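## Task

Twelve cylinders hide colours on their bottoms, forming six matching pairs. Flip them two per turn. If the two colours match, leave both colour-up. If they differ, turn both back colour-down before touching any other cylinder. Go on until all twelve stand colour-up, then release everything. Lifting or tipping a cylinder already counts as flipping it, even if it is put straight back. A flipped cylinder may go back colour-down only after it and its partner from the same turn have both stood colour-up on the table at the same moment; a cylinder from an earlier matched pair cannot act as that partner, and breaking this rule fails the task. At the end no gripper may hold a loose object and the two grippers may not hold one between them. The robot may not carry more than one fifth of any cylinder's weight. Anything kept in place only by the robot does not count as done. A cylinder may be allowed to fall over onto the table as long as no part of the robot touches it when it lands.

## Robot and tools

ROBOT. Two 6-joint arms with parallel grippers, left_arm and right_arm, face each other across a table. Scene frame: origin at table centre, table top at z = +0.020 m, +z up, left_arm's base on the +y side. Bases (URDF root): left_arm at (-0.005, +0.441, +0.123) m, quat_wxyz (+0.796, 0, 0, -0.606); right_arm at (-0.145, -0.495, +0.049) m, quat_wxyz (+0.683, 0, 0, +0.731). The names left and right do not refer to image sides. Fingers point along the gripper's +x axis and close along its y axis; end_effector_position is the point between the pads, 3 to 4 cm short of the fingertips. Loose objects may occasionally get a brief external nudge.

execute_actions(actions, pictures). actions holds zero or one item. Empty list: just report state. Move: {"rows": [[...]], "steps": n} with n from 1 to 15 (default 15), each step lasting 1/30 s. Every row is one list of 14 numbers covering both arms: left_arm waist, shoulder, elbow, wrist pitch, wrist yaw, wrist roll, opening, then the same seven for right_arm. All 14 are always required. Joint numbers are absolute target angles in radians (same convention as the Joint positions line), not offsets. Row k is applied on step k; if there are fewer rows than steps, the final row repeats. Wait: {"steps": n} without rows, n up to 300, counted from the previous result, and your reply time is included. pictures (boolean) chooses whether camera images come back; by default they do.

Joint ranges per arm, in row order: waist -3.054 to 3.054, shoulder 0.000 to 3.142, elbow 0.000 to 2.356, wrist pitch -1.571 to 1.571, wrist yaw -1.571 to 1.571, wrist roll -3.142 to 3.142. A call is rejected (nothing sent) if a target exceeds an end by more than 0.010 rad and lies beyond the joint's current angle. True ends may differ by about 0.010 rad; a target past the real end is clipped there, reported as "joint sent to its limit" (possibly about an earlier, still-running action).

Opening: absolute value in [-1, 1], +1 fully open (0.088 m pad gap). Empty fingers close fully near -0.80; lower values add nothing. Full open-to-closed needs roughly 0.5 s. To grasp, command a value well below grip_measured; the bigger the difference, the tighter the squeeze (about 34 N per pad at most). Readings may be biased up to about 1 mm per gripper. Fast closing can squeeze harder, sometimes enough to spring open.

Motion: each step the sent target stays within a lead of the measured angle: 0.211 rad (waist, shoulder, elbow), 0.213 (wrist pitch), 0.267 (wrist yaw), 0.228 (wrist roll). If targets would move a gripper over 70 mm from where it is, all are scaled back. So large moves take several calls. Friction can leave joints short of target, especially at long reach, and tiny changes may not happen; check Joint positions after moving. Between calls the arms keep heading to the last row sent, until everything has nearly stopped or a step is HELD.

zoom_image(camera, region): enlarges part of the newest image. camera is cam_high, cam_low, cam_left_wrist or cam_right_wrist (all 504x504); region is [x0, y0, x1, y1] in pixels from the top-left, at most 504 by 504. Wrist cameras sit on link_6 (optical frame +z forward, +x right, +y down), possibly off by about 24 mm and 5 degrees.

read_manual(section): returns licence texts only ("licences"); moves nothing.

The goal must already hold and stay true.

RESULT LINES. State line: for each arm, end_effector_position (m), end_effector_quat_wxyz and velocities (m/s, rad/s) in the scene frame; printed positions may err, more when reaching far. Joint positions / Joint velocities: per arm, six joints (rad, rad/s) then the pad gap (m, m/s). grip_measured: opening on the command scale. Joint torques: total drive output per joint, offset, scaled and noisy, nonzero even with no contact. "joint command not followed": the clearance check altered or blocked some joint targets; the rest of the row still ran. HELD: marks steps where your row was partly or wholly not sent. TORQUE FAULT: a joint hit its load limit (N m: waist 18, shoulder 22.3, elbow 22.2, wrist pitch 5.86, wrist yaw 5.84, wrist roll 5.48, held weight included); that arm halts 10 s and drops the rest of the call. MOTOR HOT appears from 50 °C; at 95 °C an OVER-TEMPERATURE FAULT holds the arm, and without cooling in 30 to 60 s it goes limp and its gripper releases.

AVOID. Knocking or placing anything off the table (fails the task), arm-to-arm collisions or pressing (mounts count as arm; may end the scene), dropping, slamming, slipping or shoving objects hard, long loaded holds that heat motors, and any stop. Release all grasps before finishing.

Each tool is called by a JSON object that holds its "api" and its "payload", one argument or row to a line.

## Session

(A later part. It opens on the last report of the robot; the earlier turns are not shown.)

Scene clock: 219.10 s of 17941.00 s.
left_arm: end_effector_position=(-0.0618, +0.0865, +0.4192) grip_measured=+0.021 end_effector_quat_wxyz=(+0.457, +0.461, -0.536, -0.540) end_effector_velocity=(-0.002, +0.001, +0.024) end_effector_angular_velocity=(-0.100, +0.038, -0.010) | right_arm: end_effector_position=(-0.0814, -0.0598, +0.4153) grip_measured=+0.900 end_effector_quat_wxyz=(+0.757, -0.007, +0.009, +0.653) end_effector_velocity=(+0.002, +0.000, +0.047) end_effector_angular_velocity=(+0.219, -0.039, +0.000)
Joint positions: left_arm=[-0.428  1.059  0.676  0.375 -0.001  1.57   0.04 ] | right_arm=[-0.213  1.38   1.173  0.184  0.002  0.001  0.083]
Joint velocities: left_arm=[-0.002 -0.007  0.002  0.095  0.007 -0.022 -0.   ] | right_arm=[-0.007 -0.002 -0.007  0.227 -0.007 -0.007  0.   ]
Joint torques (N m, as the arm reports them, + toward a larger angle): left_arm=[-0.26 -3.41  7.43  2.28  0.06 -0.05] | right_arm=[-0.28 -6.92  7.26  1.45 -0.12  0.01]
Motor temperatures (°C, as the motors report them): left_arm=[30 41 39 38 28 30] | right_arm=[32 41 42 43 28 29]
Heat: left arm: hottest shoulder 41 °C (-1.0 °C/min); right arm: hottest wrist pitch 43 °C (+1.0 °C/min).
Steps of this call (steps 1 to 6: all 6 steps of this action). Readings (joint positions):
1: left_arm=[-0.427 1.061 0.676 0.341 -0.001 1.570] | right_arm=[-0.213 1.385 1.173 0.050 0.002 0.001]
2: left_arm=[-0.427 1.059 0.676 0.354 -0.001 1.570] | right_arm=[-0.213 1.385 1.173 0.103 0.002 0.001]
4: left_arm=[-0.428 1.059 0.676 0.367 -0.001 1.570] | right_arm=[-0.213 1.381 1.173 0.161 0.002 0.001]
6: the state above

{"api": "execute_actions", "payload": {
  "actions": [
    {"rows":[[-0.43,1.2,0.77,0.44,0,1.571,-0.7,-0.216,1.376,1.168,0.208,0,0,0.9],[-0.43,1.2,0.77,0.44,0,1.571,-0.7,-0.216,1.376,1.168,0.208,0,0,0.9],[-0.43,1.33,0.86,0.48,0,1.571,-0.7,-0.216,1.376,1.168,0.208,0,0,0.9],[-0.43,1.33,0.86,0.48,0,1.571,-0.7,-0.216,1.376,1.168,0.208,0,0,0.9],[-0.43,1.43,0.93,0.51,0,1.571,-0.7,-0.216,1.376,1.168,0.208,0,0,0.9],[-0.43,1.43,0.93,0.51,0,1.571,-0.7,-0.216,1.376,1.168,0.208,0,0,0.9],[-0.43,1.524,1.0,0.537,0,1.571,-0.7,-0.216,1.376,1.168,0.208,0,0,0.9]],"steps":14}
  ],
  "pictures": false
}}

{"api": "execute_actions", "payload": {
  "actions": [
    {"rows":[[-0.43,1.524,1.0,0.537,0,1.571,-0.7,-0.216,1.376,1.168,0.208,0,0,-0.7]],"steps":13}
  ],
  "pictures": false
}}

{"api": "execute_actions", "payload": {
  "actions": [
    {"rows":[[-0.43,1.524,1.0,0.537,0,1.571,0.6,-0.216,1.376,1.168,0.208,0,0,-0.7]],"steps":11}
  ],
  "pictures": false
}}

{"api": "execute_actions", "payload": {
  "actions": [
    {"rows":[[-0.43,1.43,0.93,0.51,0,1.571,0.6,-0.216,1.376,1.168,0.208,0,0,-0.7],[-0.43,1.33,0.86,0.48,0,1.571,0.6,-0.216,1.376,1.168,0.208,0,0,-0.7],[-0.43,1.2,0.77,0.44,0,1.571,0.6,-0.216,1.376,1.168,0.208,0,0,-0.7],[-0.43,1.058,0.672,0.386,0,1.571,0.9,-0.216,1.376,1.168,0.208,0,0,-0.7]],"steps":8}
  ],
  "pictures": false
}}

{"api": "execute_actions", "payload": {
  "actions": [
    {"rows":[[-0.43,1.058,0.672,0.386,0,1.571,0.9,0.083,1.379,1.5,-1.19,0,0,-0.7]],"steps":15}
  ],
  "pictures": false
}}

{"api": "execute_actions", "payload": {
  "actions": [
    {"rows":[[-0.43,1.058,0.672,0.386,0,1.571,0.9,0.083,1.379,1.5,-1.19,0,0,-0.7],[-0.43,1.058,0.672,0.386,0,1.571,0.9,0.083,1.379,1.5,-1.19,0,0,-0.7],[-0.43,1.058,0.672,0.386,0,1.571,0.9,0.083,1.379,1.5,-1.19,0,0,-0.7],[-0.43,1.058,0.672,0.386,0,1.571,0.9,0.083,1.379,1.5,-1.19,0,0,-0.7],[-0.43,1.058,0.672,0.386,0,1.571,0.9,0.083,1.72,1.335,-1.19,0,0,-0.7]],"steps":15}
  ],
  "pictures": false
}}

{"api": "execute_actions", "payload": {
  "actions": [
    {"rows":[[-0.43,1.058,0.672,0.386,0,1.571,0.9,0.083,1.72,1.335,-1.19,0,0,-0.7],[-0.43,1.058,0.672,0.386,0,1.571,0.9,0.083,1.72,1.335,-1.19,0,0,-0.7],[-0.43,1.058,0.672,0.386,0,1.571,0.9,0.083,1.73,1.31,-1.15,0,0,-0.7],[-0.43,1.058,0.672,0.386,0,1.571,0.9,0.083,1.737,1.28,-1.113,0,0,-0.7],[-0.43,1.058,0.672,0.386,0,1.571,0.9,0.083,1.746,1.252,-1.076,0,0,-0.7],[-0.43,1.058,0.672,0.386,0,1.571,0.9,0.083,1.756,1.224,-1.038,0,0,-0.7],[-0.43,1.058,0.672,0.386,0,1.571,0.9,0.083,1.767,1.196,-1.0,0,0,-0.7],[-0.43,1.058,0.672,0.386,0,1.571,0.9,0.083,1.779,1.168,-0.96,0,0,-0.7],[-0.43,1.058,0.672,0.386,0,1.571,0.9,0.083,1.792,1.14,-0.92,0,0,-0.7],[-0.43,1.058,0.672,0.386,0,1.571,0.9,0.083,1.803,1.119,-0.888,0,0,-0.7],[-0.43,1.058,0.672,0.386,0,1.571,0.9,0.083,1.812,1.103,-0.863,0,0,-0.7],[-0.43,1.058,0.672,0.386,0,1.571,0.9,0.083,1.819,1.091,-0.845,0,0,-0.7],[-0.43,1.058,0.672,0.386,0,1.571,0.9,0.083,1.824,1.083,-0.832,0,0,-0.7],[-0.43,1.058,0.672,0.386,0,1.571,0.9,0.083,1.828,1.078,-0.824,0,0,-0.7],[-0.43,1.058,0.672,0.386,0,1.571,0.9,0.083,1.83,1.074,-0.82,0,0,-0.7]],"steps":15}
  ],
  "pictures": false
}}

{"api": "execute_actions", "payload": {
  "actions": [
    {"rows":[[-0.43,1.058,0.672,0.386,0,1.571,0.9,0.083,1.83,1.074,-0.82,0,0,-0.7],[-0.43,1.058,0.672,0.386,0,1.571,0.9,0.083,1.83,1.074,-0.82,0,0,-0.7],[-0.43,1.058,0.672,0.386,0,1.571,0.9,0.083,1.83,1.074,-0.82,0,0,-0.7],[-0.43,1.058,0.672,0.386,0,1.571,0.9,0.083,1.83,1.074,-0.82,0,0,0.5]],"steps":15}
  ],
  "pictures": false
}}

{"api": "execute_actions", "payload": {
  "actions": [
    {"rows":[[-0.43,1.058,0.672,0.386,0,1.571,0.9,0.083,1.805,1.115,-0.882,0,0,0.5],[-0.43,1.058,0.672,0.386,0,1.571,0.9,0.083,1.779,1.168,-0.96,0,0,0.5],[-0.43,1.058,0.672,0.386,0,1.571,0.9,0.083,1.75,1.24,-1.06,0,0,0.5],[-0.43,1.058,0.672,0.386,0,1.571,0.9,0.083,1.72,1.335,-1.19,0,0,0.5],[-0.43,1.058,0.672,0.386,0,1.571,0.9,0.083,1.72,1.335,-1.19,0,0,0.5],[-0.43,1.058,0.672,0.386,0,1.571,0.9,0.083,1.72,1.335,-1.19,0,0,0.5],[-0.43,1.058,0.672,0.386,0,1.571,0.9,0.083,1.72,1.335,-1.19,0,0,0.5],[-0.43,1.058,0.672,0.386,0,1.571,0.9,0.083,1.72,1.335,-1.19,0,0,0.5],[-0.43,1.058,0.672,0.386,0,1.571,0.9,0.135,1.8,1.48,-1.23,0,0,0.5],[-0.43,1.058,0.672,0.386,0,1.571,0.9,0.135,1.8,1.48,-1.23,0,0,0.5],[-0.43,1.058,0.672,0.386,0,1.571,0.9,0.135,1.92,1.64,-1.27,0,0,0.5],[-0.43,1.058,0.672,0.386,0,1.571,0.9,0.135,1.92,1.64,-1.27,0,0,0.5],[-0.43,1.058,0.672,0.386,0,1.571,0.9,0.135,2.05,1.79,-1.31,0,0,0.5]],"steps":15}
  ],
  "pictures": false
}}

{"api": "execute_actions", "payload": {
  "actions": [
    {"rows":[[-0.43,1.058,0.672,0.386,0,1.571,0.9,0.135,2.05,1.79,-1.31,0,0,0.5]],"steps":10}
  ]
}}

Scene clock: 239.20 s of 17941.00 s.
left_arm: end_effector_position=(-0.0789, -0.0193, +0.4116) grip_measured=+0.018 end_effector_quat_wxyz=(+0.455, +0.463, -0.534, -0.542) end_effector_velocity=(-0.002, -0.015, +0.028) end_effector_angular_velocity=(-0.095, +0.008, +0.005) | right_arm: end_effector_position=(-0.0811, -0.0600, +0.4200) grip_measured=+0.900 end_effector_quat_wxyz=(+0.758, +0.000, +0.000, +0.653) end_effector_velocity=(+0.002, -0.002, +0.004) end_effector_angular_velocity=(+0.011, -0.009, +0.000)
Joint positions: left_arm=[-0.428  1.521  0.977  0.527 -0.001  1.57   0.04 ] | right_arm=[-0.214  1.379  1.172  0.207  0.002  0.001  0.083]
Joint velocities: left_arm=[-0.002  0.046  0.076  0.066 -0.007  0.007 -0.   ] | right_arm=[-0.007 -0.007 -0.002  0.007 -0.007 -0.007 -0.   ]
Joint torques (N m, as the arm reports them, + toward a larger angle): left_arm=[-0.2  -6.29  9.85  2.51  0.05 -0.07] | right_arm=[-0.19 -6.85  7.38  1.53 -0.09 -0.01]
Motor temperatures (°C, as the motors report them): left_arm=[30 40 41 42 28 30] | right_arm=[32 41 42 45 28 29]
Heat: left arm: hottest wrist pitch 42 °C (+1.0 °C/min); right arm: hottest wrist pitch 45 °C (+4.0 °C/min).
Steps of this call (steps 1 to 30: the robot went on to your last target; steps 31 to 589: nothing new was sent; steps 590 to 603: all 14 steps of this action). Readings (joint positions):
590: left_arm=[-0.428 1.077 0.684 0.389 -0.001 1.570] | right_arm=[-0.214 1.379 1.172 0.207 0.002 0.001]
591: left_arm=[-0.428 1.107 0.705 0.410 -0.001 1.570] | right_arm=[-0.214 1.379 1.172 0.207 0.002 0.001]
593: left_arm=[-0.428 1.209 0.780 0.448 -0.001 1.570] | right_arm=[-0.214 1.379 1.172 0.207 0.002 0.001]
597: left_arm=[-0.428 1.421 0.927 0.508 -0.001 1.570] | right_arm=[-0.214 1.379 1.172 0.207 0.002 0.001]
603: the state above

Scene clock: 239.63 s of 17941.00 s.
left_arm: end_effector_position=(-0.0795, -0.0204, +0.4189) grip_measured=+0.018 end_effector_quat_wxyz=(+0.460, +0.458, -0.539, -0.537) end_effector_velocity=(+0.002, -0.001, -0.004) end_effector_angular_velocity=(+0.011, -0.009, +0.010) | right_arm: end_effector_position=(-0.0806, -0.0601, +0.4200) grip_measured=+0.001 end_effector_quat_wxyz=(+0.758, +0.000, +0.000, +0.652) end_effector_velocity=(+0.002, -0.002, +0.004) end_effector_angular_velocity=(+0.013, +0.005, -0.000)
Joint positions: left_arm=[-0.429  1.521  0.99   0.535 -0.001  1.57   0.04 ] | right_arm=[-0.215  1.379  1.172  0.207  0.002  0.001  0.039]
Joint velocities: left_arm=[ 0.002  0.002 -0.002 -0.007 -0.007  0.007 -0.   ] | right_arm=[-0.007 -0.007 -0.002  0.007 -0.007  0.007 -0.   ]
Joint torques (N m, as the arm reports them, + toward a larger angle): left_arm=[-0.1  -5.91  8.96  2.18  0.08 -0.07] | right_arm=[-0.05 -6.84  7.37  1.54 -0.11  0.01]
Motor temperatures (°C, as the motors report them): left_arm=[30 40 41 42 28 30] | right_arm=[32 41 42 45 28 29]
Heat: left arm: hottest wrist pitch 42 °C (+1.0 °C/min); right arm: hottest wrist pitch 45 °C (+4.0 °C/min).
Steps of this call (steps 1 to 13: all 13 steps of this action). Readings (joint positions):
1: left_arm=[-0.428 1.521 0.980 0.530 -0.001 1.570] | right_arm=[-0.214 1.379 1.172 0.207 0.002 0.001]
2: left_arm=[-0.428 1.521 0.983 0.532 -0.001 1.570] | right_arm=[-0.214 1.379 1.172 0.207 0.002 0.001]
4: left_arm=[-0.428 1.521 0.988 0.535 -0.001 1.570] | right_arm=[-0.214 1.379 1.172 0.207 0.002 0.001]
8: left_arm=[-0.429 1.521 0.990 0.535 0.000 1.570] | right_arm=[-0.215 1.379 1.172 0.207 0.004 0.001]
13: the state above

Scene clock: 240.00 s of 17941.00 s.
left_arm: end_effector_position=(-0.0795, -0.0204, +0.4194) grip_measured=+0.583 end_effector_quat_wxyz=(+0.460, +0.457, -0.539, -0.537) end_effector_velocity=(+0.005, +0.001, -0.003) end_effector_angular_velocity=(+0.018, +0.005, +0.024) | right_arm: end_effector_position=(-0.0806, -0.0601, +0.4200) grip_measured=+0.001 end_effector_quat_wxyz=(+0.758, +0.000, +0.000, +0.652) end_effector_velocity=(+0.002, -0.001, -0.002) end_effector_angular_velocity=(-0.008, -0.006, -0.010)
Joint positions: left_arm=[-0.429  1.521  0.991  0.535 -0.001  1.57   0.068] | right_arm=[-0.215  1.379  1.172  0.207  0.002  0.001  0.039]
Joint velocities: left_arm=[ 0.002 -0.007 -0.002 -0.022 -0.022 -0.007  0.175] | right_arm=[-0.002 -0.002 -0.002 -0.007  0.007 -0.007  0.   ]
Joint torques (N m, as the arm reports them, + toward a larger angle): left_arm=[-0.07 -5.88  8.88  2.14  0.09 -0.08] | right_arm=[-0.09 -6.82  7.36  1.54 -0.09  0.02]
Motor temperatures (°C, as the motors report them): left_arm=[30 40 41 42 28 30] | right_arm=[32 41 42 45 28 29]
Heat: left arm: hottest wrist pitch 42 °C (+1.0 °C/min); right arm: hottest wrist pitch 45 °C (+4.0 °C/min).
Steps of this call (steps 1 to 11: all 11 steps of this action). Readings (joint positions):
1: left_arm=[-0.429 1.521 0.990 0.535 -0.001 1.570] | right_arm=[-0.215 1.379 1.172 0.207 0.002 0.001]
2: left_arm=[-0.429 1.521 0.990 0.535 -0.001 1.570] | right_arm=[-0.215 1.379 1.172 0.207 0.002 0.001]
4: left_arm=[-0.429 1.521 0.990 0.535 -0.001 1.570] | right_arm=[-0.215 1.379 1.172 0.207 0.002 0.001]
8: left_arm=[-0.429 1.521 0.991 0.535 -0.001 1.570] | right_arm=[-0.215 1.379 1.172 0.207 0.002 0.001]
11: the state above

Scene clock: 240.27 s of 17941.00 s.
left_arm: end_effector_position=(-0.0651, +0.0687, +0.4065) grip_measured=+0.856 end_effector_quat_wxyz=(+0.447, +0.471, -0.527, -0.548) end_effector_velocity=(+0.038, +0.235, +0.168) end_effector_angular_velocity=(-0.595, +0.102, +0.015) | right_arm: end_effector_position=(-0.0806, -0.0601, +0.4200) grip_measured=+0.001 end_effector_quat_wxyz=(+0.758, +0.000, +0.000, +0.652) end_effector_velocity=(+0.002, +0.000, -0.007) end_effector_angular_velocity=(-0.028, -0.003, -0.010)
Joint positions: left_arm=[-0.429  1.148  0.704  0.399 -0.001  1.57   0.081] | right_arm=[-0.215  1.379  1.172  0.207  0.002  0.001  0.039]
Joint velocities: left_arm=[-0.007 -1.155 -0.501 -0.051 -0.022 -0.007  0.025] | right_arm=[-0.002  0.002 -0.002 -0.022  0.007 -0.007  0.   ]
Joint torques (N m, as the arm reports them, + toward a larger angle): left_arm=[-0.07 -3.75  9.04  2.32  0.08 -0.08] | right_arm=[-0.09 -6.8   7.34  1.54 -0.06  0.01]
Motor temperatures (°C, as the motors report them): left_arm=[30 40 41 42 28 30] | right_arm=[32 41 42 45 28 29]
Heat: left arm: hottest wrist pitch 42 °C (+1.0 °C/min); right arm: hottest wrist pitch 45 °C (+4.0 °C/min).
Steps of this call (steps 1 to 8: all 8 steps of this action). Readings (joint positions):
1: left_arm=[-0.429 1.511 0.984 0.533 -0.001 1.570] | right_arm=[-0.215 1.379 1.172 0.207 0.002 0.001]
2: left_arm=[-0.429 1.480 0.959 0.518 -0.001 1.570] | right_arm=[-0.215 1.379 1.172 0.207 0.002 0.001]
4: left_arm=[-0.429 1.371 0.857 0.471 -0.001 1.570] | right_arm=[-0.215 1.379 1.172 0.207 0.002 0.001]
8: the state above

Scene clock: 240.77 s of 17941.00 s.
left_arm: end_effector_position=(-0.0624, +0.0856, +0.4216) grip_measured=+0.900 end_effector_quat_wxyz=(+0.459, +0.458, -0.538, -0.538) end_effector_velocity=(-0.000, +0.001, -0.002) end_effector_angular_velocity=(+0.008, +0.006, -0.005) | right_arm: end_effector_position=(-0.2050, -0.1044, +0.3950) grip_measured=+0.002 end_effector_quat_wxyz=(+0.631, -0.189, +0.164, +0.735) end_effector_velocity=(+0.027, -0.180, -0.392) end_effector_angular_velocity=(-1.951, -0.311, +0.015)
Joint positions: left_arm=[-0.429  1.063  0.679  0.386 -0.001  1.57   0.083] | right_arm=[ 0.082  1.375  1.496 -0.627 -0.002  0.001  0.039]
Joint velocities: left_arm=[ 0.002 -0.002 -0.002 -0.007  0.007 -0.007 -0.   ] | right_arm=[-0.002  0.076 -0.002 -1.897 -0.007 -0.022 -0.   ]
Joint torques (N m, as the arm reports them, + toward a larger angle): left_arm=[-0.07 -3.85  7.08  2.    0.08 -0.07] | right_arm=[ 0.05 -6.    7.76  1.48  0.05  0.01]
Motor temperatures (°C, as the motors report them): left_arm=[30 40 41 42 28 30] | right_arm=[32 41 42 45 28 29]
Heat: left arm: hottest wrist pitch 42 °C (+1.0 °C/min); right arm: hottest wrist pitch 45 °C (+4.1 °C/min).
Steps of this call (steps 1 to 15: all 15 steps of this action). Readings (joint positions):
1: left_arm=[-0.429 1.117 0.694 0.398 -0.001 1.570] | right_arm=[-0.204 1.379 1.191 0.167 0.013 0.001]
2: left_arm=[-0.429 1.095 0.691 0.398 -0.001 1.570] | right_arm=[-0.173 1.382 1.223 0.116 0.015 0.000]
4: left_arm=[-0.429 1.070 0.691 0.397 -0.001 1.570] | right_arm=[-0.089 1.389 1.294 0.032 0.007 0.000]
8: left_arm=[-0.429 1.063 0.683 0.387 -0.001 1.570] | right_arm=[0.057 1.386 1.449 -0.189 -0.005 0.000]
15: the state above

Scene clock: 241.27 s of 17941.00 s.
left_arm: end_effector_position=(-0.0624, +0.0856, +0.4216) grip_measured=+0.900 end_effector_quat_wxyz=(+0.459, +0.458, -0.538, -0.538) end_effector_velocity=(-0.002, +0.001, -0.004) end_effector_angular_velocity=(+0.011, -0.009, -0.010) | right_arm: end_effector_position=(-0.1928, -0.1844, +0.1671) grip_measured=+0.002 end_effector_quat_wxyz=(+0.471, -0.523, +0.451, +0.549) end_effector_velocity=(+0.023, -0.153, -0.301) end_effector_angular_velocity=(-1.370, -0.201, +0.020)
Joint positions: left_arm=[-0.429  1.063  0.679  0.386 -0.001  1.57   0.083] | right_arm=[ 0.082  1.699  1.342 -1.168 -0.002  0.001  0.039]
Joint velocities: left_arm=[-0.002 -0.002 -0.007 -0.007  0.007  0.007  0.   ] | right_arm=[-0.002  0.681 -0.374 -0.33  -0.007 -0.022 -0.   ]
Joint torques (N m, as the arm reports them, + toward a larger angle): left_arm=[-0.1  -3.84  7.07  2.    0.09 -0.07] | right_arm=[  0.05 -10.87   8.24   0.17   0.01  -0.01]
Motor temperatures (°C, as the motors report them): left_arm=[30 40 41 42 28 30] | right_arm=[32 41 42 45 28 29]
Heat: left arm: hottest wrist pitch 42 °C (+1.0 °C/min); right arm: hottest wrist pitch 45 °C (+4.0 °C/min).
Steps of this call (steps 1 to 15: all 15 steps of this action). Readings (joint positions):
1: left_arm=[-0.429 1.063 0.679 0.386 -0.001 1.570] | right_arm=[0.082 1.377 1.496 -0.689 -0.002 0.001]
2: left_arm=[-0.429 1.063 0.679 0.386 -0.001 1.570] | right_arm=[0.082 1.377 1.496 -0.752 -0.002 0.001]
4: left_arm=[-0.429 1.063 0.679 0.386 -0.001 1.570] | right_arm=[0.082 1.377 1.496 -0.877 -0.002 0.001]
8: left_arm=[-0.429 1.063 0.679 0.386 -0.001 1.570] | right_arm=[0.082 1.443 1.451 -1.001 -0.002 0.001]
15: the state above

Scene clock: 241.77 s of 17941.00 s.
left_arm: end_effector_position=(-0.0624, +0.0856, +0.4216) grip_measured=+0.900 end_effector_quat_wxyz=(+0.459, +0.458, -0.538, -0.538) end_effector_velocity=(+0.000, +0.001, -0.002) end_effector_angular_velocity=(+0.008, +0.006, +0.005) | right_arm: end_effector_position=(-0.1916, -0.1923, +0.0740) grip_measured=+0.002 end_effector_quat_wxyz=(+0.459, -0.537, +0.463, +0.535) end_effector_velocity=(+0.005, -0.033, -0.124) end_effector_angular_velocity=(-0.100, -0.008, -0.010)
Joint positions: left_arm=[-0.429  1.063  0.679  0.386 -0.001  1.57   0.083] | right_arm=[ 0.082  1.816  1.096 -0.857 -0.002  0.001  0.039]
Joint velocities: left_arm=[-0.002 -0.002 -0.002 -0.007 -0.007 -0.007 -0.   ] | right_arm=[-0.002  0.183 -0.32   0.403 -0.007  0.007 -0.   ]
Joint torques (N m, as the arm reports them, + toward a larger angle): left_arm=[-0.09 -3.9   7.09  2.01  0.09 -0.08] | right_arm=[ 0.   -7.74  5.91  0.37  0.    0.  ]
Motor temperatures (°C, as the motors report them): left_arm=[30 40 41 42 28 30] | right_arm=[32 41 42 44 28 29]
Heat: left arm: hottest wrist pitch 42 °C (+1.0 °C/min); right arm: hottest wrist pitch 44 °C (+3.0 °C/min).
Steps of this call (steps 1 to 15: all 15 steps of this action). Readings (joint positions):
1: left_arm=[-0.429 1.063 0.679 0.386 -0.001 1.570] | right_arm=[0.082 1.716 1.332 -1.176 -0.002 0.001]
2: left_arm=[-0.429 1.063 0.679 0.386 -0.001 1.570] | right_arm=[0.082 1.724 1.328 -1.181 -0.002 0.001]
4: left_arm=[-0.429 1.063 0.679 0.386 -0.001 1.570] | right_arm=[0.082 1.726 1.318 -1.163 -0.002 0.001]
8: left_arm=[-0.429 1.063 0.679 0.386 -0.001 1.570] | right_arm=[0.082 1.736 1.247 -1.042 -0.002 0.001]
15: the state above

Scene clock: 242.27 s of 17941.00 s.
left_arm: end_effector_position=(-0.0624, +0.0856, +0.4216) grip_measured=+0.900 end_effector_quat_wxyz=(+0.459, +0.458, -0.538, -0.538) end_effector_velocity=(+0.000, +0.001, +0.001) end_effector_angular_velocity=(-0.008, -0.006, +0.005) | right_arm: end_effector_position=(-0.1920, -0.1905, +0.0686) grip_measured=+0.496 end_effector_quat_wxyz=(+0.462, -0.534, +0.460, +0.538) end_effector_velocity=(+0.003, -0.005, +0.000) end_effector_angular_velocity=(-0.021, -0.010, -0.024)
Joint positions: left_arm=[-0.429  1.063  0.679  0.386 -0.001  1.57   0.083] | right_arm=[ 0.082  1.823  1.08  -0.822 -0.002  0.001  0.063]
Joint velocities: left_arm=[-0.002 -0.002 -0.002  0.007 -0.007  0.007 -0.   ] | right_arm=[-0.002 -0.002 -0.002 -0.022  0.007  0.022 -0.008]
Joint torques (N m, as the arm reports them, + toward a larger angle): left_arm=[-0.09 -3.87  7.14  2.    0.08 -0.08] | right_arm=[ 0.03 -6.94  4.99  0.26  0.02  0.01]
Motor temperatures (°C, as the motors report them): left_arm=[30 40 41 42 28 30] | right_arm=[32 41 42 44 28 29]
Heat: left arm: hottest wrist pitch 42 °C (+1.0 °C/min); right arm: hottest wrist pitch 44 °C (+3.0 °C/min).
Steps of this call (steps 1 to 15: all 15 steps of this action). Readings (joint positions):
1: left_arm=[-0.429 1.063 0.679 0.386 -0.001 1.570] | right_arm=[0.082 1.820 1.088 -0.846 -0.002 0.001]
2: left_arm=[-0.429 1.063 0.679 0.386 -0.001 1.570] | right_arm=[0.082 1.822 1.083 -0.839 -0.002 0.001]
4: left_arm=[-0.429 1.063 0.679 0.386 -0.001 1.570] | right_arm=[0.082 1.823 1.081 -0.830 -0.002 0.001]
8: left_arm=[-0.429 1.063 0.679 0.386 -0.001 1.570] | right_arm=[0.082 1.823 1.080 -0.823 -0.002 0.001]
15: the state above

Scene clock: 242.77 s of 17941.00 s.
left_arm: end_effector_position=(-0.0624, +0.0857, +0.4217) grip_measured=+0.900 end_effector_quat_wxyz=(+0.460, +0.458, -0.538, -0.538) end_effector_velocity=(+0.002, +0.000, +0.001) end_effector_angular_velocity=(-0.006, +0.008, +0.010) | right_arm: end_effector_position=(-0.2205, -0.1275, +0.1740) grip_measured=+0.500 end_effector_quat_wxyz=(+0.454, -0.540, +0.440, +0.556) end_effector_velocity=(-0.081, +0.312, -0.088) end_effector_angular_velocity=(+0.049, +0.017, +0.064)
Joint positions: left_arm=[-0.429  1.063  0.679  0.386 -0.001  1.57   0.083] | right_arm=[ 0.134  1.945  1.681 -1.277  0.001  0.001  0.063]
Joint velocities: left_arm=[ 0.002 -0.002 -0.002  0.007 -0.007 -0.007 -0.   ] | right_arm=[ 0.042  1.263  1.394 -0.081 -0.007 -0.022 -0.   ]
Joint torques (N m, as the arm reports them, + toward a larger angle): left_arm=[-0.06 -3.88  7.1   2.    0.08 -0.08] | right_arm=[-0.24 -8.42  5.86 -0.44 -0.04  0.02]
Motor temperatures (°C, as the motors report them): left_arm=[30 40 41 42 28 30] | right_arm=[32 41 42 44 28 29]
Heat: left arm: hottest wrist pitch 42 °C (+1.0 °C/min); right arm: hottest wrist pitch 44 °C (+3.0 °C/min).
Steps of this call (steps 1 to 15: all 15 steps of this action). Readings (joint positions):
1: left_arm=[-0.429 1.063 0.679 0.386 -0.001 1.570] | right_arm=[0.082 1.823 1.084 -0.832 -0.002 0.001]
2: left_arm=[-0.429 1.063 0.679 0.386 -0.001 1.570] | right_arm=[0.082 1.822 1.098 -0.868 -0.002 0.001]
4: left_arm=[-0.429 1.063 0.679 0.386 -0.001 1.570] | right_arm=[0.082 1.810 1.160 -0.986 -0.002 0.001]
8: left_arm=[-0.429 1.063 0.679 0.386 -0.001 1.570] | right_arm=[0.082 1.740 1.305 -1.135 -0.002 0.001]
15: the state above

Scene clock: 243.10 s of 17941.00 s.
left_arm: end_effector_position=(-0.0624, +0.0857, +0.4217) grip_measured=+0.900 end_effector_quat_wxyz=(+0.460, +0.458, -0.538, -0.538) end_effector_velocity=(+0.000, -0.000, -0.004) end_effector_angular_velocity=(+0.016, +0.020, +0.005) | right_arm: end_effector_position=(-0.2244, -0.1109, +0.1649) grip_measured=+0.500 end_effector_quat_wxyz=(+0.448, -0.547, +0.446, +0.549) end_effector_velocity=(-0.000, +0.011, +0.015) end_effector_angular_velocity=(+0.052, +0.003, +0.005)
Joint positions: left_arm=[-0.429  1.063  0.679  0.386 -0.001  1.57   0.083] | right_arm=[ 0.135  2.04   1.78  -1.307  0.001  0.001  0.063]
Joint velocities: left_arm=[-0.002  0.002 -0.002 -0.007 -0.007 -0.022  0.   ] | right_arm=[-0.002 -0.002  0.056 -0.007  0.007 -0.007  0.   ]
Joint torques (N m, as the arm reports them, + toward a larger angle): left_arm=[-0.09 -3.85  7.06  2.01  0.08 -0.08] | right_arm=[ 0.07 -8.99  7.05 -0.06 -0.06 -0.01]
Motor temperatures (°C, as the motors report them): left_arm=[30 40 41 42 28 30] | right_arm=[32 41 42 44 28 29]
Heat: left arm: hottest wrist pitch 42 °C (+1.0 °C/min); right arm: hottest wrist pitch 44 °C (+3.0 °C/min).
Steps of this call (steps 1 to 10: all 10 steps of this action). Readings (joint positions):
1: left_arm=[-0.429 1.063 0.679 0.386 -0.001 1.570] | right_arm=[0.135 1.981 1.717 -1.280 0.001 0.001]
2: left_arm=[-0.429 1.063 0.679 0.386 -0.001 1.570] | right_arm=[0.135 2.007 1.738 -1.288 0.001 0.001]
4: left_arm=[-0.429 1.063 0.679 0.386 -0.001 1.570] | right_arm=[0.135 2.033 1.756 -1.302 0.001 0.001]
8: left_arm=[-0.429 1.063 0.679 0.386 -0.001 1.570] | right_arm=[0.135 2.040 1.773 -1.307 0.001 0.001]
10: the state above

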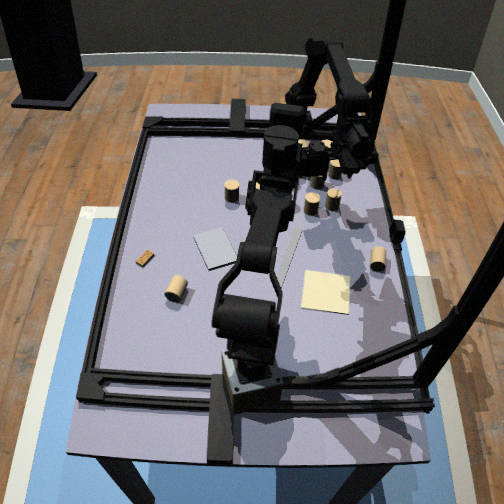

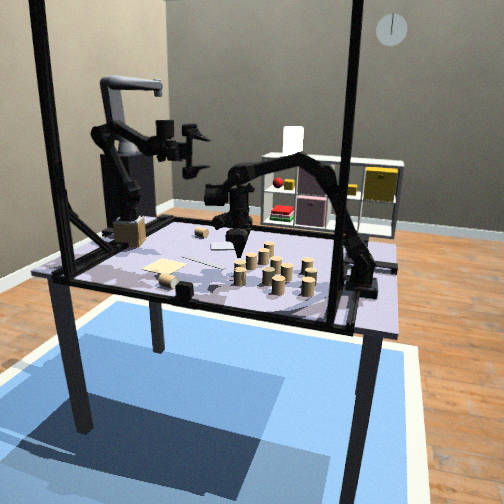

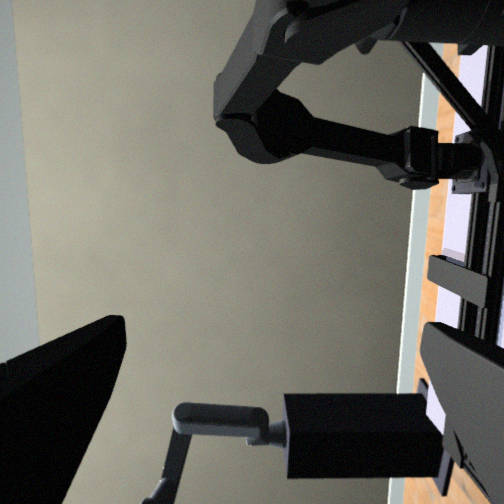

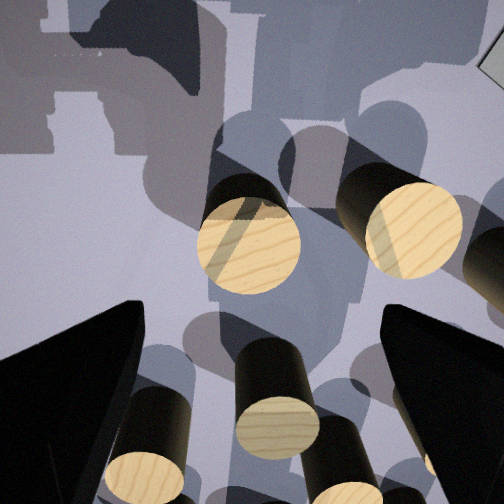

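{"api": "execute_actions", "payload": {
  "actions": []
}}

Scene clock: 258.03 s of 17941.00 s.
left_arm: end_effector_position=(-0.0624, +0.0857, +0.4215) grip_measured=+0.900 end_effector_quat_wxyz=(+0.459, +0.458, -0.538, -0.538) end_effector_velocity=(+0.000, +0.001, -0.000) end_effector_angular_velocity=(+0.004, +0.007, +0.005) | right_arm: end_effector_position=(-0.2244, -0.1109, +0.1651) grip_measured=+0.500 end_effector_quat_wxyz=(+0.448, -0.547, +0.446, +0.549) end_effector_velocity=(+0.002, -0.002, +0.000) end_effector_angular_velocity=(-0.006, -0.009, +0.005)
Joint positions: left_arm=[-0.429  1.063  0.678  0.386 -0.001  1.57   0.083] | right_arm=[ 0.135  2.04   1.781 -1.308  0.001  0.001  0.064]
Joint velocities: left_arm=[-0.002 -0.007 -0.002 -0.007 -0.007 -0.007  0.   ] | right_arm=[-0.002 -0.002 -0.002 -0.007  0.007 -0.007 -0.   ]
Joint torques (N m, as the arm reports them, + toward a larger angle): left_arm=[-0.08 -3.84  7.12  1.99  0.08 -0.08] | right_arm=[ 0.01 -8.98  7.19 -0.01 -0.07 -0.01]
Motor temperatures (°C, as the motors report them): left_arm=[30 39 41 43 28 30] | right_arm=[32 42 42 42 28 29]
Heat: left arm: hottest wrist pitch 43 °C (+3.0 °C/min); right arm: hottest shoulder 42 °C (+0.0 °C/min).
Steps of this call (steps 1 to 15: the robot went on to your last target; steps 16 to 90: nothing new was sent; then 11.93 s passed at rest). Readings (joint positions):
1: left_arm=[-0.429 1.063 0.679 0.386 -0.001 1.570] | right_arm=[0.135 2.040 1.781 -1.307 0.001 0.001]
2: left_arm=[-0.429 1.063 0.679 0.386 -0.001 1.570] | right_arm=[0.135 2.040 1.781 -1.308 0.001 0.001]
4: left_arm=[-0.429 1.063 0.679 0.386 -0.001 1.570] | right_arm=[0.135 2.040 1.781 -1.308 0.001 0.001]
8: left_arm=[-0.429 1.063 0.679 0.386 -0.001 1.570] | right_arm=[0.135 2.040 1.781 -1.308 0.001 0.001]
90: the state above
All arms were judged still, so your last target was given up. Only a new action makes them travel on or press farther. Fingers that are still opening or closing keep moving.

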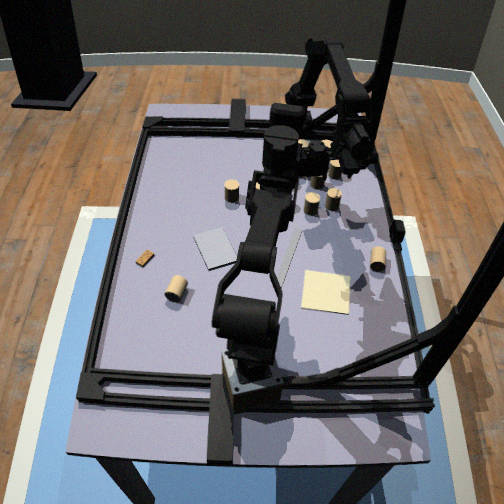

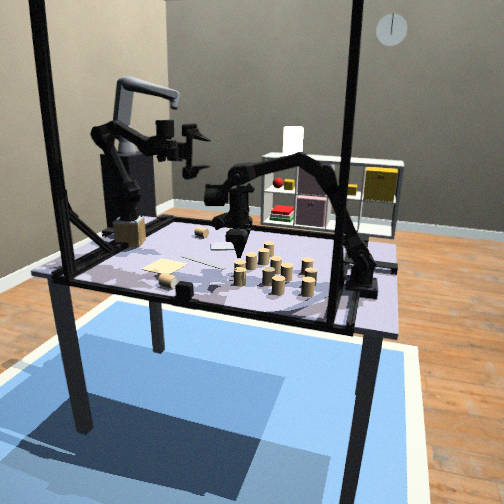

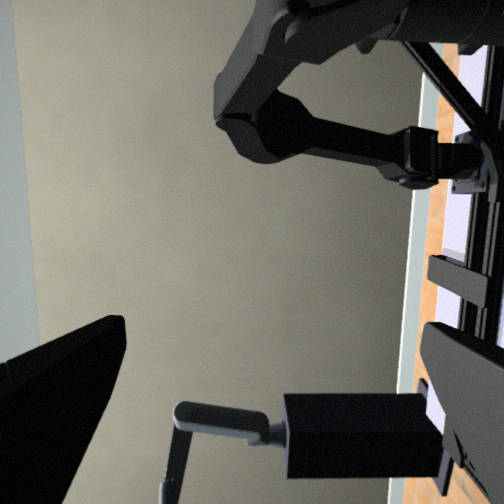

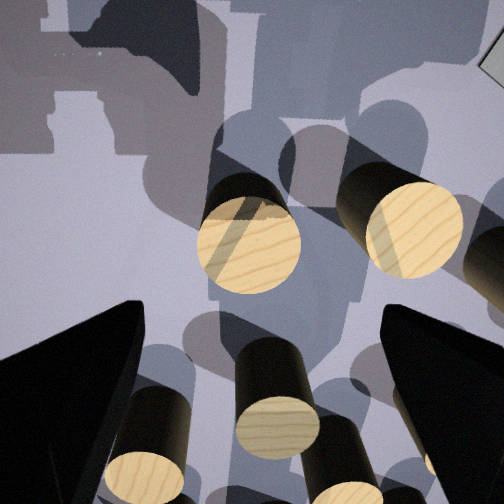

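{"api": "execute_actions", "payload": {
  "actions": [
    {"rows":[[-0.43,1.058,0.672,0.386,0,1.571,0.9,0.14,2.05,1.79,-1.31,0,0.6,0.4]],"steps":8}
  ],
  "pictures": false
}}

{"api": "execute_actions", "payload": {
  "actions": [
    {"rows":[[-0.43,1.058,0.672,0.386,0,1.571,0.9,0.14,2.056,1.76,-1.275,0,0.6,0.4],[-0.43,1.058,0.672,0.386,0,1.571,0.9,0.14,2.063,1.73,-1.238,0,0.6,0.4],[-0.43,1.058,0.672,0.386,0,1.571,0.9,0.14,2.071,1.70,-1.2,0,0.6,0.4],[-0.43,1.058,0.672,0.386,0,1.571,0.9,0.14,2.08,1.67,-1.161,0,0.6,0.4],[-0.43,1.058,0.672,0.386,0,1.571,0.9,0.14,2.09,1.64,-1.121,0,0.6,0.4],[-0.43,1.058,0.672,0.386,0,1.571,0.9,0.14,2.10,1.612,-1.083,0,0.6,0.4],[-0.43,1.058,0.672,0.386,0,1.571,0.9,0.14,2.11,1.586,-1.048,0,0.6,0.4],[-0.43,1.058,0.672,0.386,0,1.571,0.9,0.14,2.119,1.563,-1.017,0,0.6,0.4],[-0.43,1.058,0.672,0.386,0,1.571,0.9,0.14,2.126,1.545,-0.993,0,0.6,0.4],[-0.43,1.058,0.672,0.386,0,1.571,0.9,0.14,2.131,1.532,-0.976,0,0.6,0.4],[-0.43,1.058,0.672,0.386,0,1.571,0.9,0.14,2.135,1.523,-0.964,0,0.6,0.4]],"steps":15}
  ]
}}

Scene clock: 265.00 s of 17941.00 s.
left_arm: end_effector_position=(-0.0624, +0.0857, +0.4213) grip_measured=+0.900 end_effector_quat_wxyz=(+0.459, +0.458, -0.538, -0.538) end_effector_velocity=(+0.002, +0.000, -0.002) end_effector_angular_velocity=(+0.008, +0.006, +0.010) | right_arm: end_effector_position=(-0.2253, -0.1110, +0.1650) grip_measured=+0.405 end_effector_quat_wxyz=(+0.568, -0.422, +0.566, +0.424) end_effector_velocity=(-0.004, +0.000, -0.002) end_effector_angular_velocity=(-0.002, +0.027, -1.206)
Joint positions: left_arm=[-0.429  1.063  0.678  0.386 -0.001  1.57   0.083] | right_arm=[ 0.137  2.04   1.781 -1.308  0.001  0.494  0.059]
Joint velocities: left_arm=[ 0.002 -0.002 -0.002 -0.007 -0.007 -0.007 -0.   ] | right_arm=[ 0.002  0.002 -0.002  0.007 -0.022  1.209 -0.003]
Joint torques (N m, as the arm reports them, + toward a larger angle): left_arm=[-0.1  -3.82  7.2   2.01  0.08 -0.06] | right_arm=[ 0.17 -9.03  7.27 -0.03 -0.04  0.13]
Motor temperatures (°C, as the motors report them): left_arm=[30 39 41 43 28 30] | right_arm=[32 43 42 42 28 29]
Heat: left arm: hottest wrist pitch 43 °C (+3.0 °C/min); right arm: hottest shoulder 43 °C (+0.0 °C/min).
Steps of this call (steps 1 to 90: nothing new was sent; then 3.70 s passed at rest; steps 91 to 98: all 8 steps of this action). Readings (joint positions):
91: left_arm=[-0.429 1.063 0.678 0.386 -0.001 1.570] | right_arm=[0.135 2.040 1.781 -1.308 0.001 0.047]
92: left_arm=[-0.429 1.063 0.678 0.386 -0.001 1.570] | right_arm=[0.136 2.040 1.781 -1.308 0.001 0.117]
94: left_arm=[-0.429 1.063 0.678 0.386 -0.001 1.570] | right_arm=[0.136 2.040 1.781 -1.308 0.001 0.248]
98: the state above

Scene clock: 265.50 s of 17941.00 s.
left_arm: end_effector_position=(-0.0624, +0.0857, +0.4213) grip_measured=+0.900 end_effector_quat_wxyz=(+0.459, +0.458, -0.538, -0.538) end_effector_velocity=(+0.002, +0.000, -0.002) end_effector_angular_velocity=(+0.008, +0.006, +0.020) | right_arm: end_effector_position=(-0.2255, -0.1101, +0.0678) grip_measured=+0.400 end_effector_quat_wxyz=(+0.586, -0.398, +0.589, +0.389) end_effector_velocity=(-0.001, +0.005, -0.022) end_effector_angular_velocity=(+0.049, +0.018, -0.010)
Joint positions: left_arm=[-0.429  1.063  0.678  0.386 -0.001  1.57   0.083] | right_arm=[ 0.137  2.133  1.528 -0.979  0.001  0.597  0.059]
Joint velocities: left_arm=[-0.002 -0.002 -0.002 -0.007 -0.022 -0.007 -0.   ] | right_arm=[-0.002  0.007 -0.081  0.139 -0.007  0.007 -0.   ]
Joint torques (N m, as the arm reports them, + toward a larger angle): left_arm=[-0.05 -3.84  7.23  2.    0.09 -0.06] | right_arm=[  0.17 -10.22   6.09   0.35  -0.03   0.11]
Motor temperatures (°C, as the motors report them): left_arm=[30 39 41 43 28 30] | right_arm=[32 43 42 42 28 29]
Heat: left arm: hottest wrist pitch 43 °C (+3.0 °C/min); right arm: hottest shoulder 43 °C (+0.0 °C/min).
Steps of this call (steps 1 to 15: all 15 steps of this action). Readings (joint positions):
1: left_arm=[-0.429 1.063 0.678 0.386 -0.001 1.570] | right_arm=[0.137 2.040 1.781 -1.305 0.001 0.527]
2: left_arm=[-0.429 1.063 0.678 0.386 -0.001 1.570] | right_arm=[0.137 2.040 1.773 -1.288 0.001 0.549]
4: left_arm=[-0.429 1.063 0.678 0.386 -0.001 1.570] | right_arm=[0.137 2.041 1.742 -1.230 0.001 0.574]
8: left_arm=[-0.429 1.063 0.678 0.386 -0.001 1.570] | right_arm=[0.137 2.070 1.639 -1.097 0.001 0.592]
15: the state above

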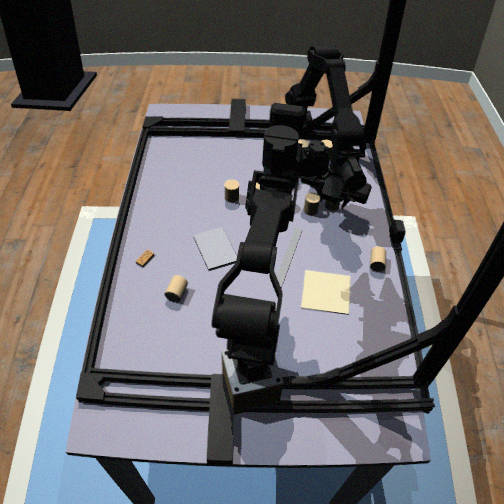

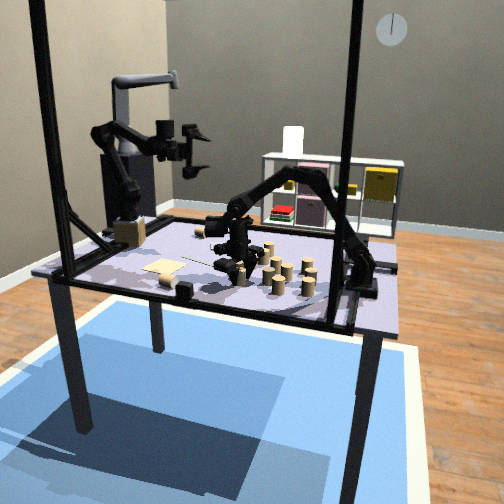

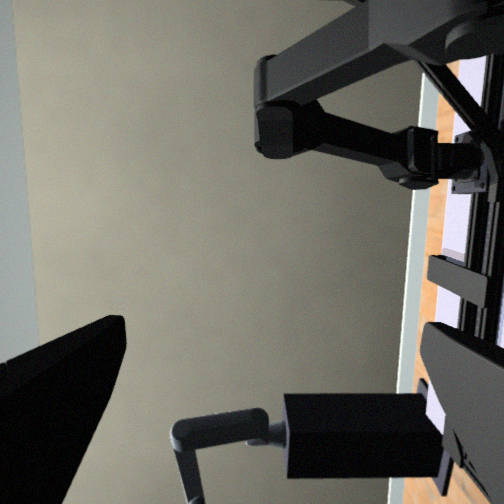

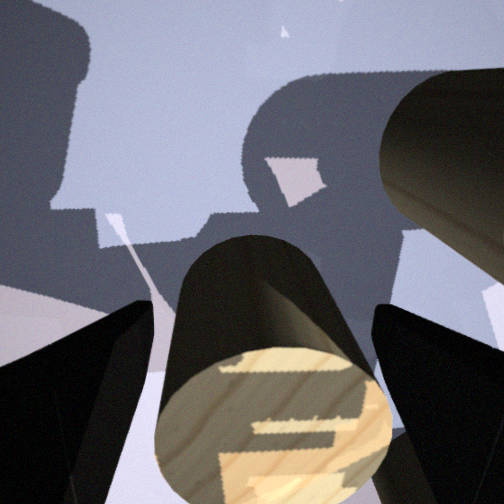

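{"api": "execute_actions", "payload": {
  "actions": [
    {"rows":[[-0.43,1.058,0.672,0.386,0,1.571,0.9,0.14,2.135,1.523,-0.964,0,0.6,-0.7]],"steps":11}
  ],
  "pictures": false
}}

{"api": "execute_actions", "payload": {
  "actions": [
    {"rows":[[-0.43,1.058,0.672,0.386,0,1.571,0.9,0.14,2.11,1.586,-1.048,0,0.6,-0.7],[-0.43,1.058,0.672,0.386,0,1.571,0.9,0.14,2.085,1.655,-1.14,0,0.6,-0.7],[-0.43,1.058,0.672,0.386,0,1.571,0.9,0.14,2.063,1.73,-1.238,0,0.6,-0.7],[-0.43,1.058,0.672,0.386,0,1.571,0.9,0.14,2.05,1.79,-1.31,0,0.6,-0.7],[-0.43,1.058,0.672,0.386,0,1.571,0.9,0.14,2.05,1.79,-1.31,0,0.6,-0.7],[-0.43,1.058,0.672,0.386,0,1.571,0.9,0.14,2.05,1.79,-1.31,0,0.6,-0.7],[-0.43,1.058,0.672,0.386,0,1.571,0.9,0.14,1.379,1.5,-1.31,0,0,-0.7]],"steps":15}
  ],
  "pictures": false
}}

{"api": "execute_actions", "payload": {
  "actions": [
    {"rows":[[-0.43,1.058,0.672,0.386,0,1.571,0.9,-0.216,1.379,1.35,-0.8,0,0,-0.7],[-0.43,1.058,0.672,0.386,0,1.571,0.9,-0.216,1.379,1.35,-0.8,0,0,-0.7],[-0.43,1.058,0.672,0.386,0,1.571,0.9,-0.216,1.379,1.35,-0.8,0,0,-0.7],[-0.43,1.058,0.672,0.386,0,1.571,0.9,-0.216,1.376,1.168,0.208,0,0,-0.7]],"steps":15}
  ],
  "pictures": false
}}

{"api": "execute_actions", "payload": {
  "actions": [
    {"rows":[[-0.43,1.058,0.672,0.386,0,1.571,0.9,-0.216,1.376,1.168,0.208,0,0,-0.7]],"steps":14}
  ]
}}

Scene clock: 272.93 s of 17941.00 s.
left_arm: end_effector_position=(-0.0625, +0.0858, +0.4213) grip_measured=+0.900 end_effector_quat_wxyz=(+0.459, +0.458, -0.538, -0.538) end_effector_velocity=(-0.002, +0.002, -0.000) end_effector_angular_velocity=(+0.004, +0.007, -0.010) | right_arm: end_effector_position=(-0.2263, -0.1075, +0.0673) grip_measured=+0.006 end_effector_quat_wxyz=(+0.588, -0.393, +0.588, +0.393) end_effector_velocity=(-0.004, -0.001, +0.001) end_effector_angular_velocity=(-0.007, +0.021, +0.010)
Joint positions: left_arm=[-0.429  1.063  0.678  0.386 -0.001  1.57   0.083] | right_arm=[ 0.138  2.133  1.526 -0.965 -0.     0.597  0.039]
Joint velocities: left_arm=[-0.002 -0.007 -0.002 -0.007  0.007 -0.007 -0.   ] | right_arm=[ 0.002 -0.002  0.002 -0.007 -0.022 -0.007 -0.   ]
Joint torques (N m, as the arm reports them, + toward a larger angle): left_arm=[-0.09 -3.81  7.23  2.01  0.07 -0.07] | right_arm=[  0.2  -10.13   5.47   0.15  -0.01   0.11]
Motor temperatures (°C, as the motors report them): left_arm=[30 39 41 44 28 30] | right_arm=[32 44 41 41 28 29]
Heat: left arm: hottest wrist pitch 44 °C (+3.0 °C/min); right arm: hottest shoulder 44 °C (+1.0 °C/min).
Steps of this call (steps 1 to 30: the robot went on to your last target; steps 31 to 100: nothing new was sent; then 3.73 s passed at rest; steps 101 to 111: all 11 steps of this action). Readings (joint positions):
101: left_arm=[-0.429 1.063 0.678 0.386 -0.001 1.570] | right_arm=[0.137 2.133 1.526 -0.965 0.001 0.597]
102: left_arm=[-0.429 1.063 0.678 0.386 -0.001 1.570] | right_arm=[0.137 2.133 1.526 -0.965 0.001 0.597]
104: left_arm=[-0.429 1.063 0.678 0.386 -0.001 1.570] | right_arm=[0.138 2.133 1.526 -0.965 0.000 0.597]
108: left_arm=[-0.429 1.063 0.678 0.386 -0.001 1.570] | right_arm=[0.138 2.133 1.526 -0.965 -0.000 0.597]
111: the state above

Scene clock: 273.43 s of 17941.00 s.
left_arm: end_effector_position=(-0.0625, +0.0858, +0.4213) grip_measured=+0.900 end_effector_quat_wxyz=(+0.459, +0.458, -0.538, -0.538) end_effector_velocity=(+0.000, +0.001, -0.002) end_effector_angular_velocity=(+0.011, +0.021, +0.005) | right_arm: end_effector_position=(-0.2101, -0.1851, +0.2352) grip_measured=+0.006 end_effector_quat_wxyz=(+0.499, -0.485, +0.430, +0.576) end_effector_velocity=(+0.029, -0.139, +0.509) end_effector_angular_velocity=(+1.711, +0.225, +0.830)
Joint positions: left_arm=[-0.429  1.063  0.678  0.386 -0.001  1.57   0.083] | right_arm=[ 0.138  1.615  1.511 -1.305  0.     0.073  0.039]
Joint velocities: left_arm=[-0.002 -0.002 -0.002 -0.007 -0.007 -0.022 -0.   ] | right_arm=[-0.002 -1.722 -0.007  0.007 -0.007 -0.842 -0.   ]
Joint torques (N m, as the arm reports them, + toward a larger angle): left_arm=[-0.1  -3.83  7.28  2.    0.06 -0.08] | right_arm=[ 0.14 -9.68  5.62  0.17 -0.04 -0.11]
Motor temperatures (°C, as the motors report them): left_arm=[30 39 41 44 28 30] | right_arm=[32 44 41 41 28 29]
Heat: left arm: hottest wrist pitch 44 °C (+3.0 °C/min); right arm: hottest shoulder 44 °C (+1.0 °C/min).
Steps of this call (steps 1 to 15: all 15 steps of this action). Readings (joint positions):
1: left_arm=[-0.429 1.063 0.678 0.386 -0.001 1.570] | right_arm=[0.138 2.133 1.533 -0.979 -0.000 0.597]
2: left_arm=[-0.429 1.063 0.678 0.386 -0.001 1.570] | right_arm=[0.138 2.133 1.555 -1.024 0.000 0.597]
4: left_arm=[-0.429 1.063 0.678 0.386 -0.001 1.570] | right_arm=[0.138 2.131 1.629 -1.147 0.000 0.597]
8: left_arm=[-0.429 1.063 0.678 0.386 -0.001 1.570] | right_arm=[0.138 2.009 1.654 -1.245 0.000 0.482]
15: the state above

Scene clock: 273.93 s of 17941.00 s.
left_arm: end_effector_position=(-0.0625, +0.0858, +0.4213) grip_measured=+0.900 end_effector_quat_wxyz=(+0.459, +0.458, -0.538, -0.538) end_effector_velocity=(+0.000, +0.001, -0.002) end_effector_angular_velocity=(+0.008, +0.006, +0.005) | right_arm: end_effector_position=(-0.0874, -0.0969, +0.2907) grip_measured=+0.005 end_effector_quat_wxyz=(+0.722, -0.197, +0.229, +0.623) end_effector_velocity=(+0.034, +0.218, +0.331) end_effector_angular_velocity=(+1.807, -0.251, -0.006)
Joint positions: left_arm=[-0.429  1.063  0.678  0.386 -0.001  1.57   0.083] | right_arm=[-0.212  1.388  1.165 -0.391  0.003  0.003  0.039]
Joint velocities: left_arm=[-0.002 -0.002 -0.002 -0.007 -0.007 -0.007 -0.   ] | right_arm=[-0.007 -0.032 -0.002  1.795 -0.007  0.007 -0.   ]
Joint torques (N m, as the arm reports them, + toward a larger angle): left_arm=[-0.1  -3.81  7.19  1.99  0.07 -0.07] | right_arm=[-0.34 -7.56  7.97  1.39 -0.12 -0.11]
Motor temperatures (°C, as the motors report them): left_arm=[30 39 41 44 28 30] | right_arm=[32 44 41 41 28 29]
Heat: left arm: hottest wrist pitch 44 °C (+3.0 °C/min); right arm: hottest shoulder 44 °C (+1.0 °C/min).
Steps of this call (steps 1 to 15: all 15 steps of this action). Readings (joint positions):
1: left_arm=[-0.429 1.063 0.678 0.386 -0.001 1.570] | right_arm=[0.121 1.552 1.486 -1.258 -0.015 0.048]
2: left_arm=[-0.429 1.063 0.678 0.386 -0.001 1.570] | right_arm=[0.071 1.488 1.450 -1.187 -0.018 0.034]
4: left_arm=[-0.429 1.063 0.678 0.386 -0.001 1.570] | right_arm=[-0.057 1.408 1.392 -1.061 -0.003 0.019]
8: left_arm=[-0.429 1.063 0.678 0.386 -0.001 1.570] | right_arm=[-0.203 1.374 1.223 -0.823 0.007 0.008]
15: the state above

Scene clock: 274.40 s of 17941.00 s.
left_arm: end_effector_position=(-0.0625, +0.0858, +0.4213) grip_measured=+0.900 end_effector_quat_wxyz=(+0.459, +0.458, -0.538, -0.538) end_effector_velocity=(+0.002, +0.000, -0.002) end_effector_angular_velocity=(+0.008, +0.006, +0.020) | right_arm: end_effector_position=(-0.0812, -0.0589, +0.4119) grip_measured=+0.005 end_effector_quat_wxyz=(+0.757, -0.007, +0.011, +0.653) end_effector_velocity=(+0.004, -0.001, +0.020) end_effector_angular_velocity=(+0.083, -0.020, -0.014)
Joint positions: left_arm=[-0.429  1.063  0.678  0.386 -0.001  1.57   0.083] | right_arm=[-0.213  1.383  1.165  0.192  0.003  0.003  0.039]
Joint velocities: left_arm=[-0.002 -0.002 -0.002 -0.007 -0.022 -0.007 -0.   ] | right_arm=[-0.007 -0.002  0.002  0.081  0.007 -0.007 -0.   ]
Joint torques (N m, as the arm reports them, + toward a larger angle): left_arm=[-0.1  -3.78  7.19  2.01  0.07 -0.06] | right_arm=[-0.24 -7.34  8.17  1.73 -0.11 -0.06]
Motor temperatures (°C, as the motors report them): left_arm=[30 39 41 44 28 30] | right_arm=[32 44 41 41 28 29]
Heat: left arm: hottest wrist pitch 44 °C (+3.0 °C/min); right arm: hottest shoulder 44 °C (+1.0 °C/min).
Steps of this call (steps 1 to 14: all 14 steps of this action). Readings (joint positions):
1: left_arm=[-0.429 1.063 0.678 0.386 -0.001 1.570] | right_arm=[-0.212 1.388 1.165 -0.332 0.003 0.003]
2: left_arm=[-0.429 1.063 0.678 0.386 -0.001 1.570] | right_arm=[-0.212 1.388 1.165 -0.270 0.003 0.003]
4: left_arm=[-0.429 1.063 0.678 0.386 -0.001 1.570] | right_arm=[-0.213 1.388 1.165 -0.146 0.003 0.003]
8: left_arm=[-0.429 1.063 0.678 0.386 -0.001 1.570] | right_arm=[-0.213 1.388 1.165 0.096 0.003 0.003]
14: the state above

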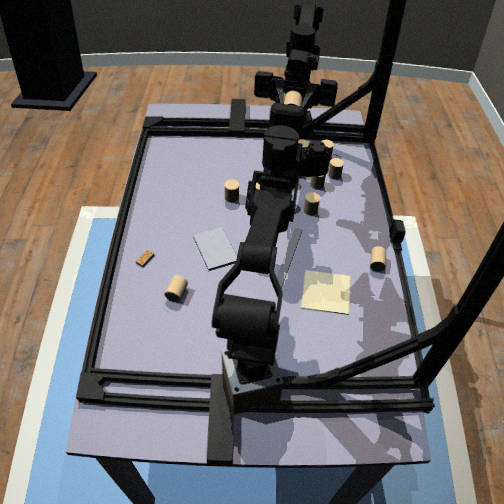

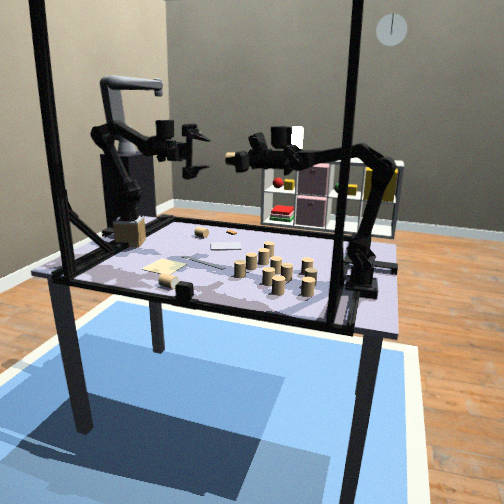

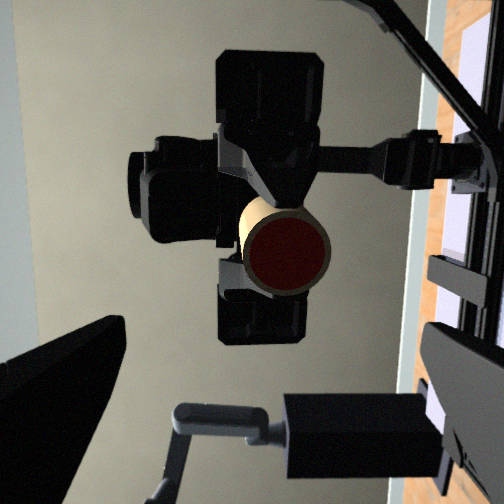

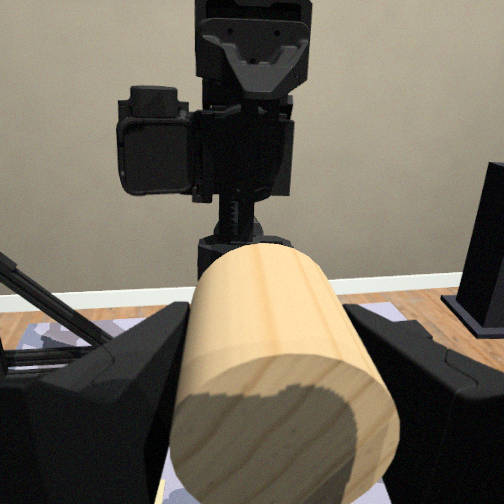

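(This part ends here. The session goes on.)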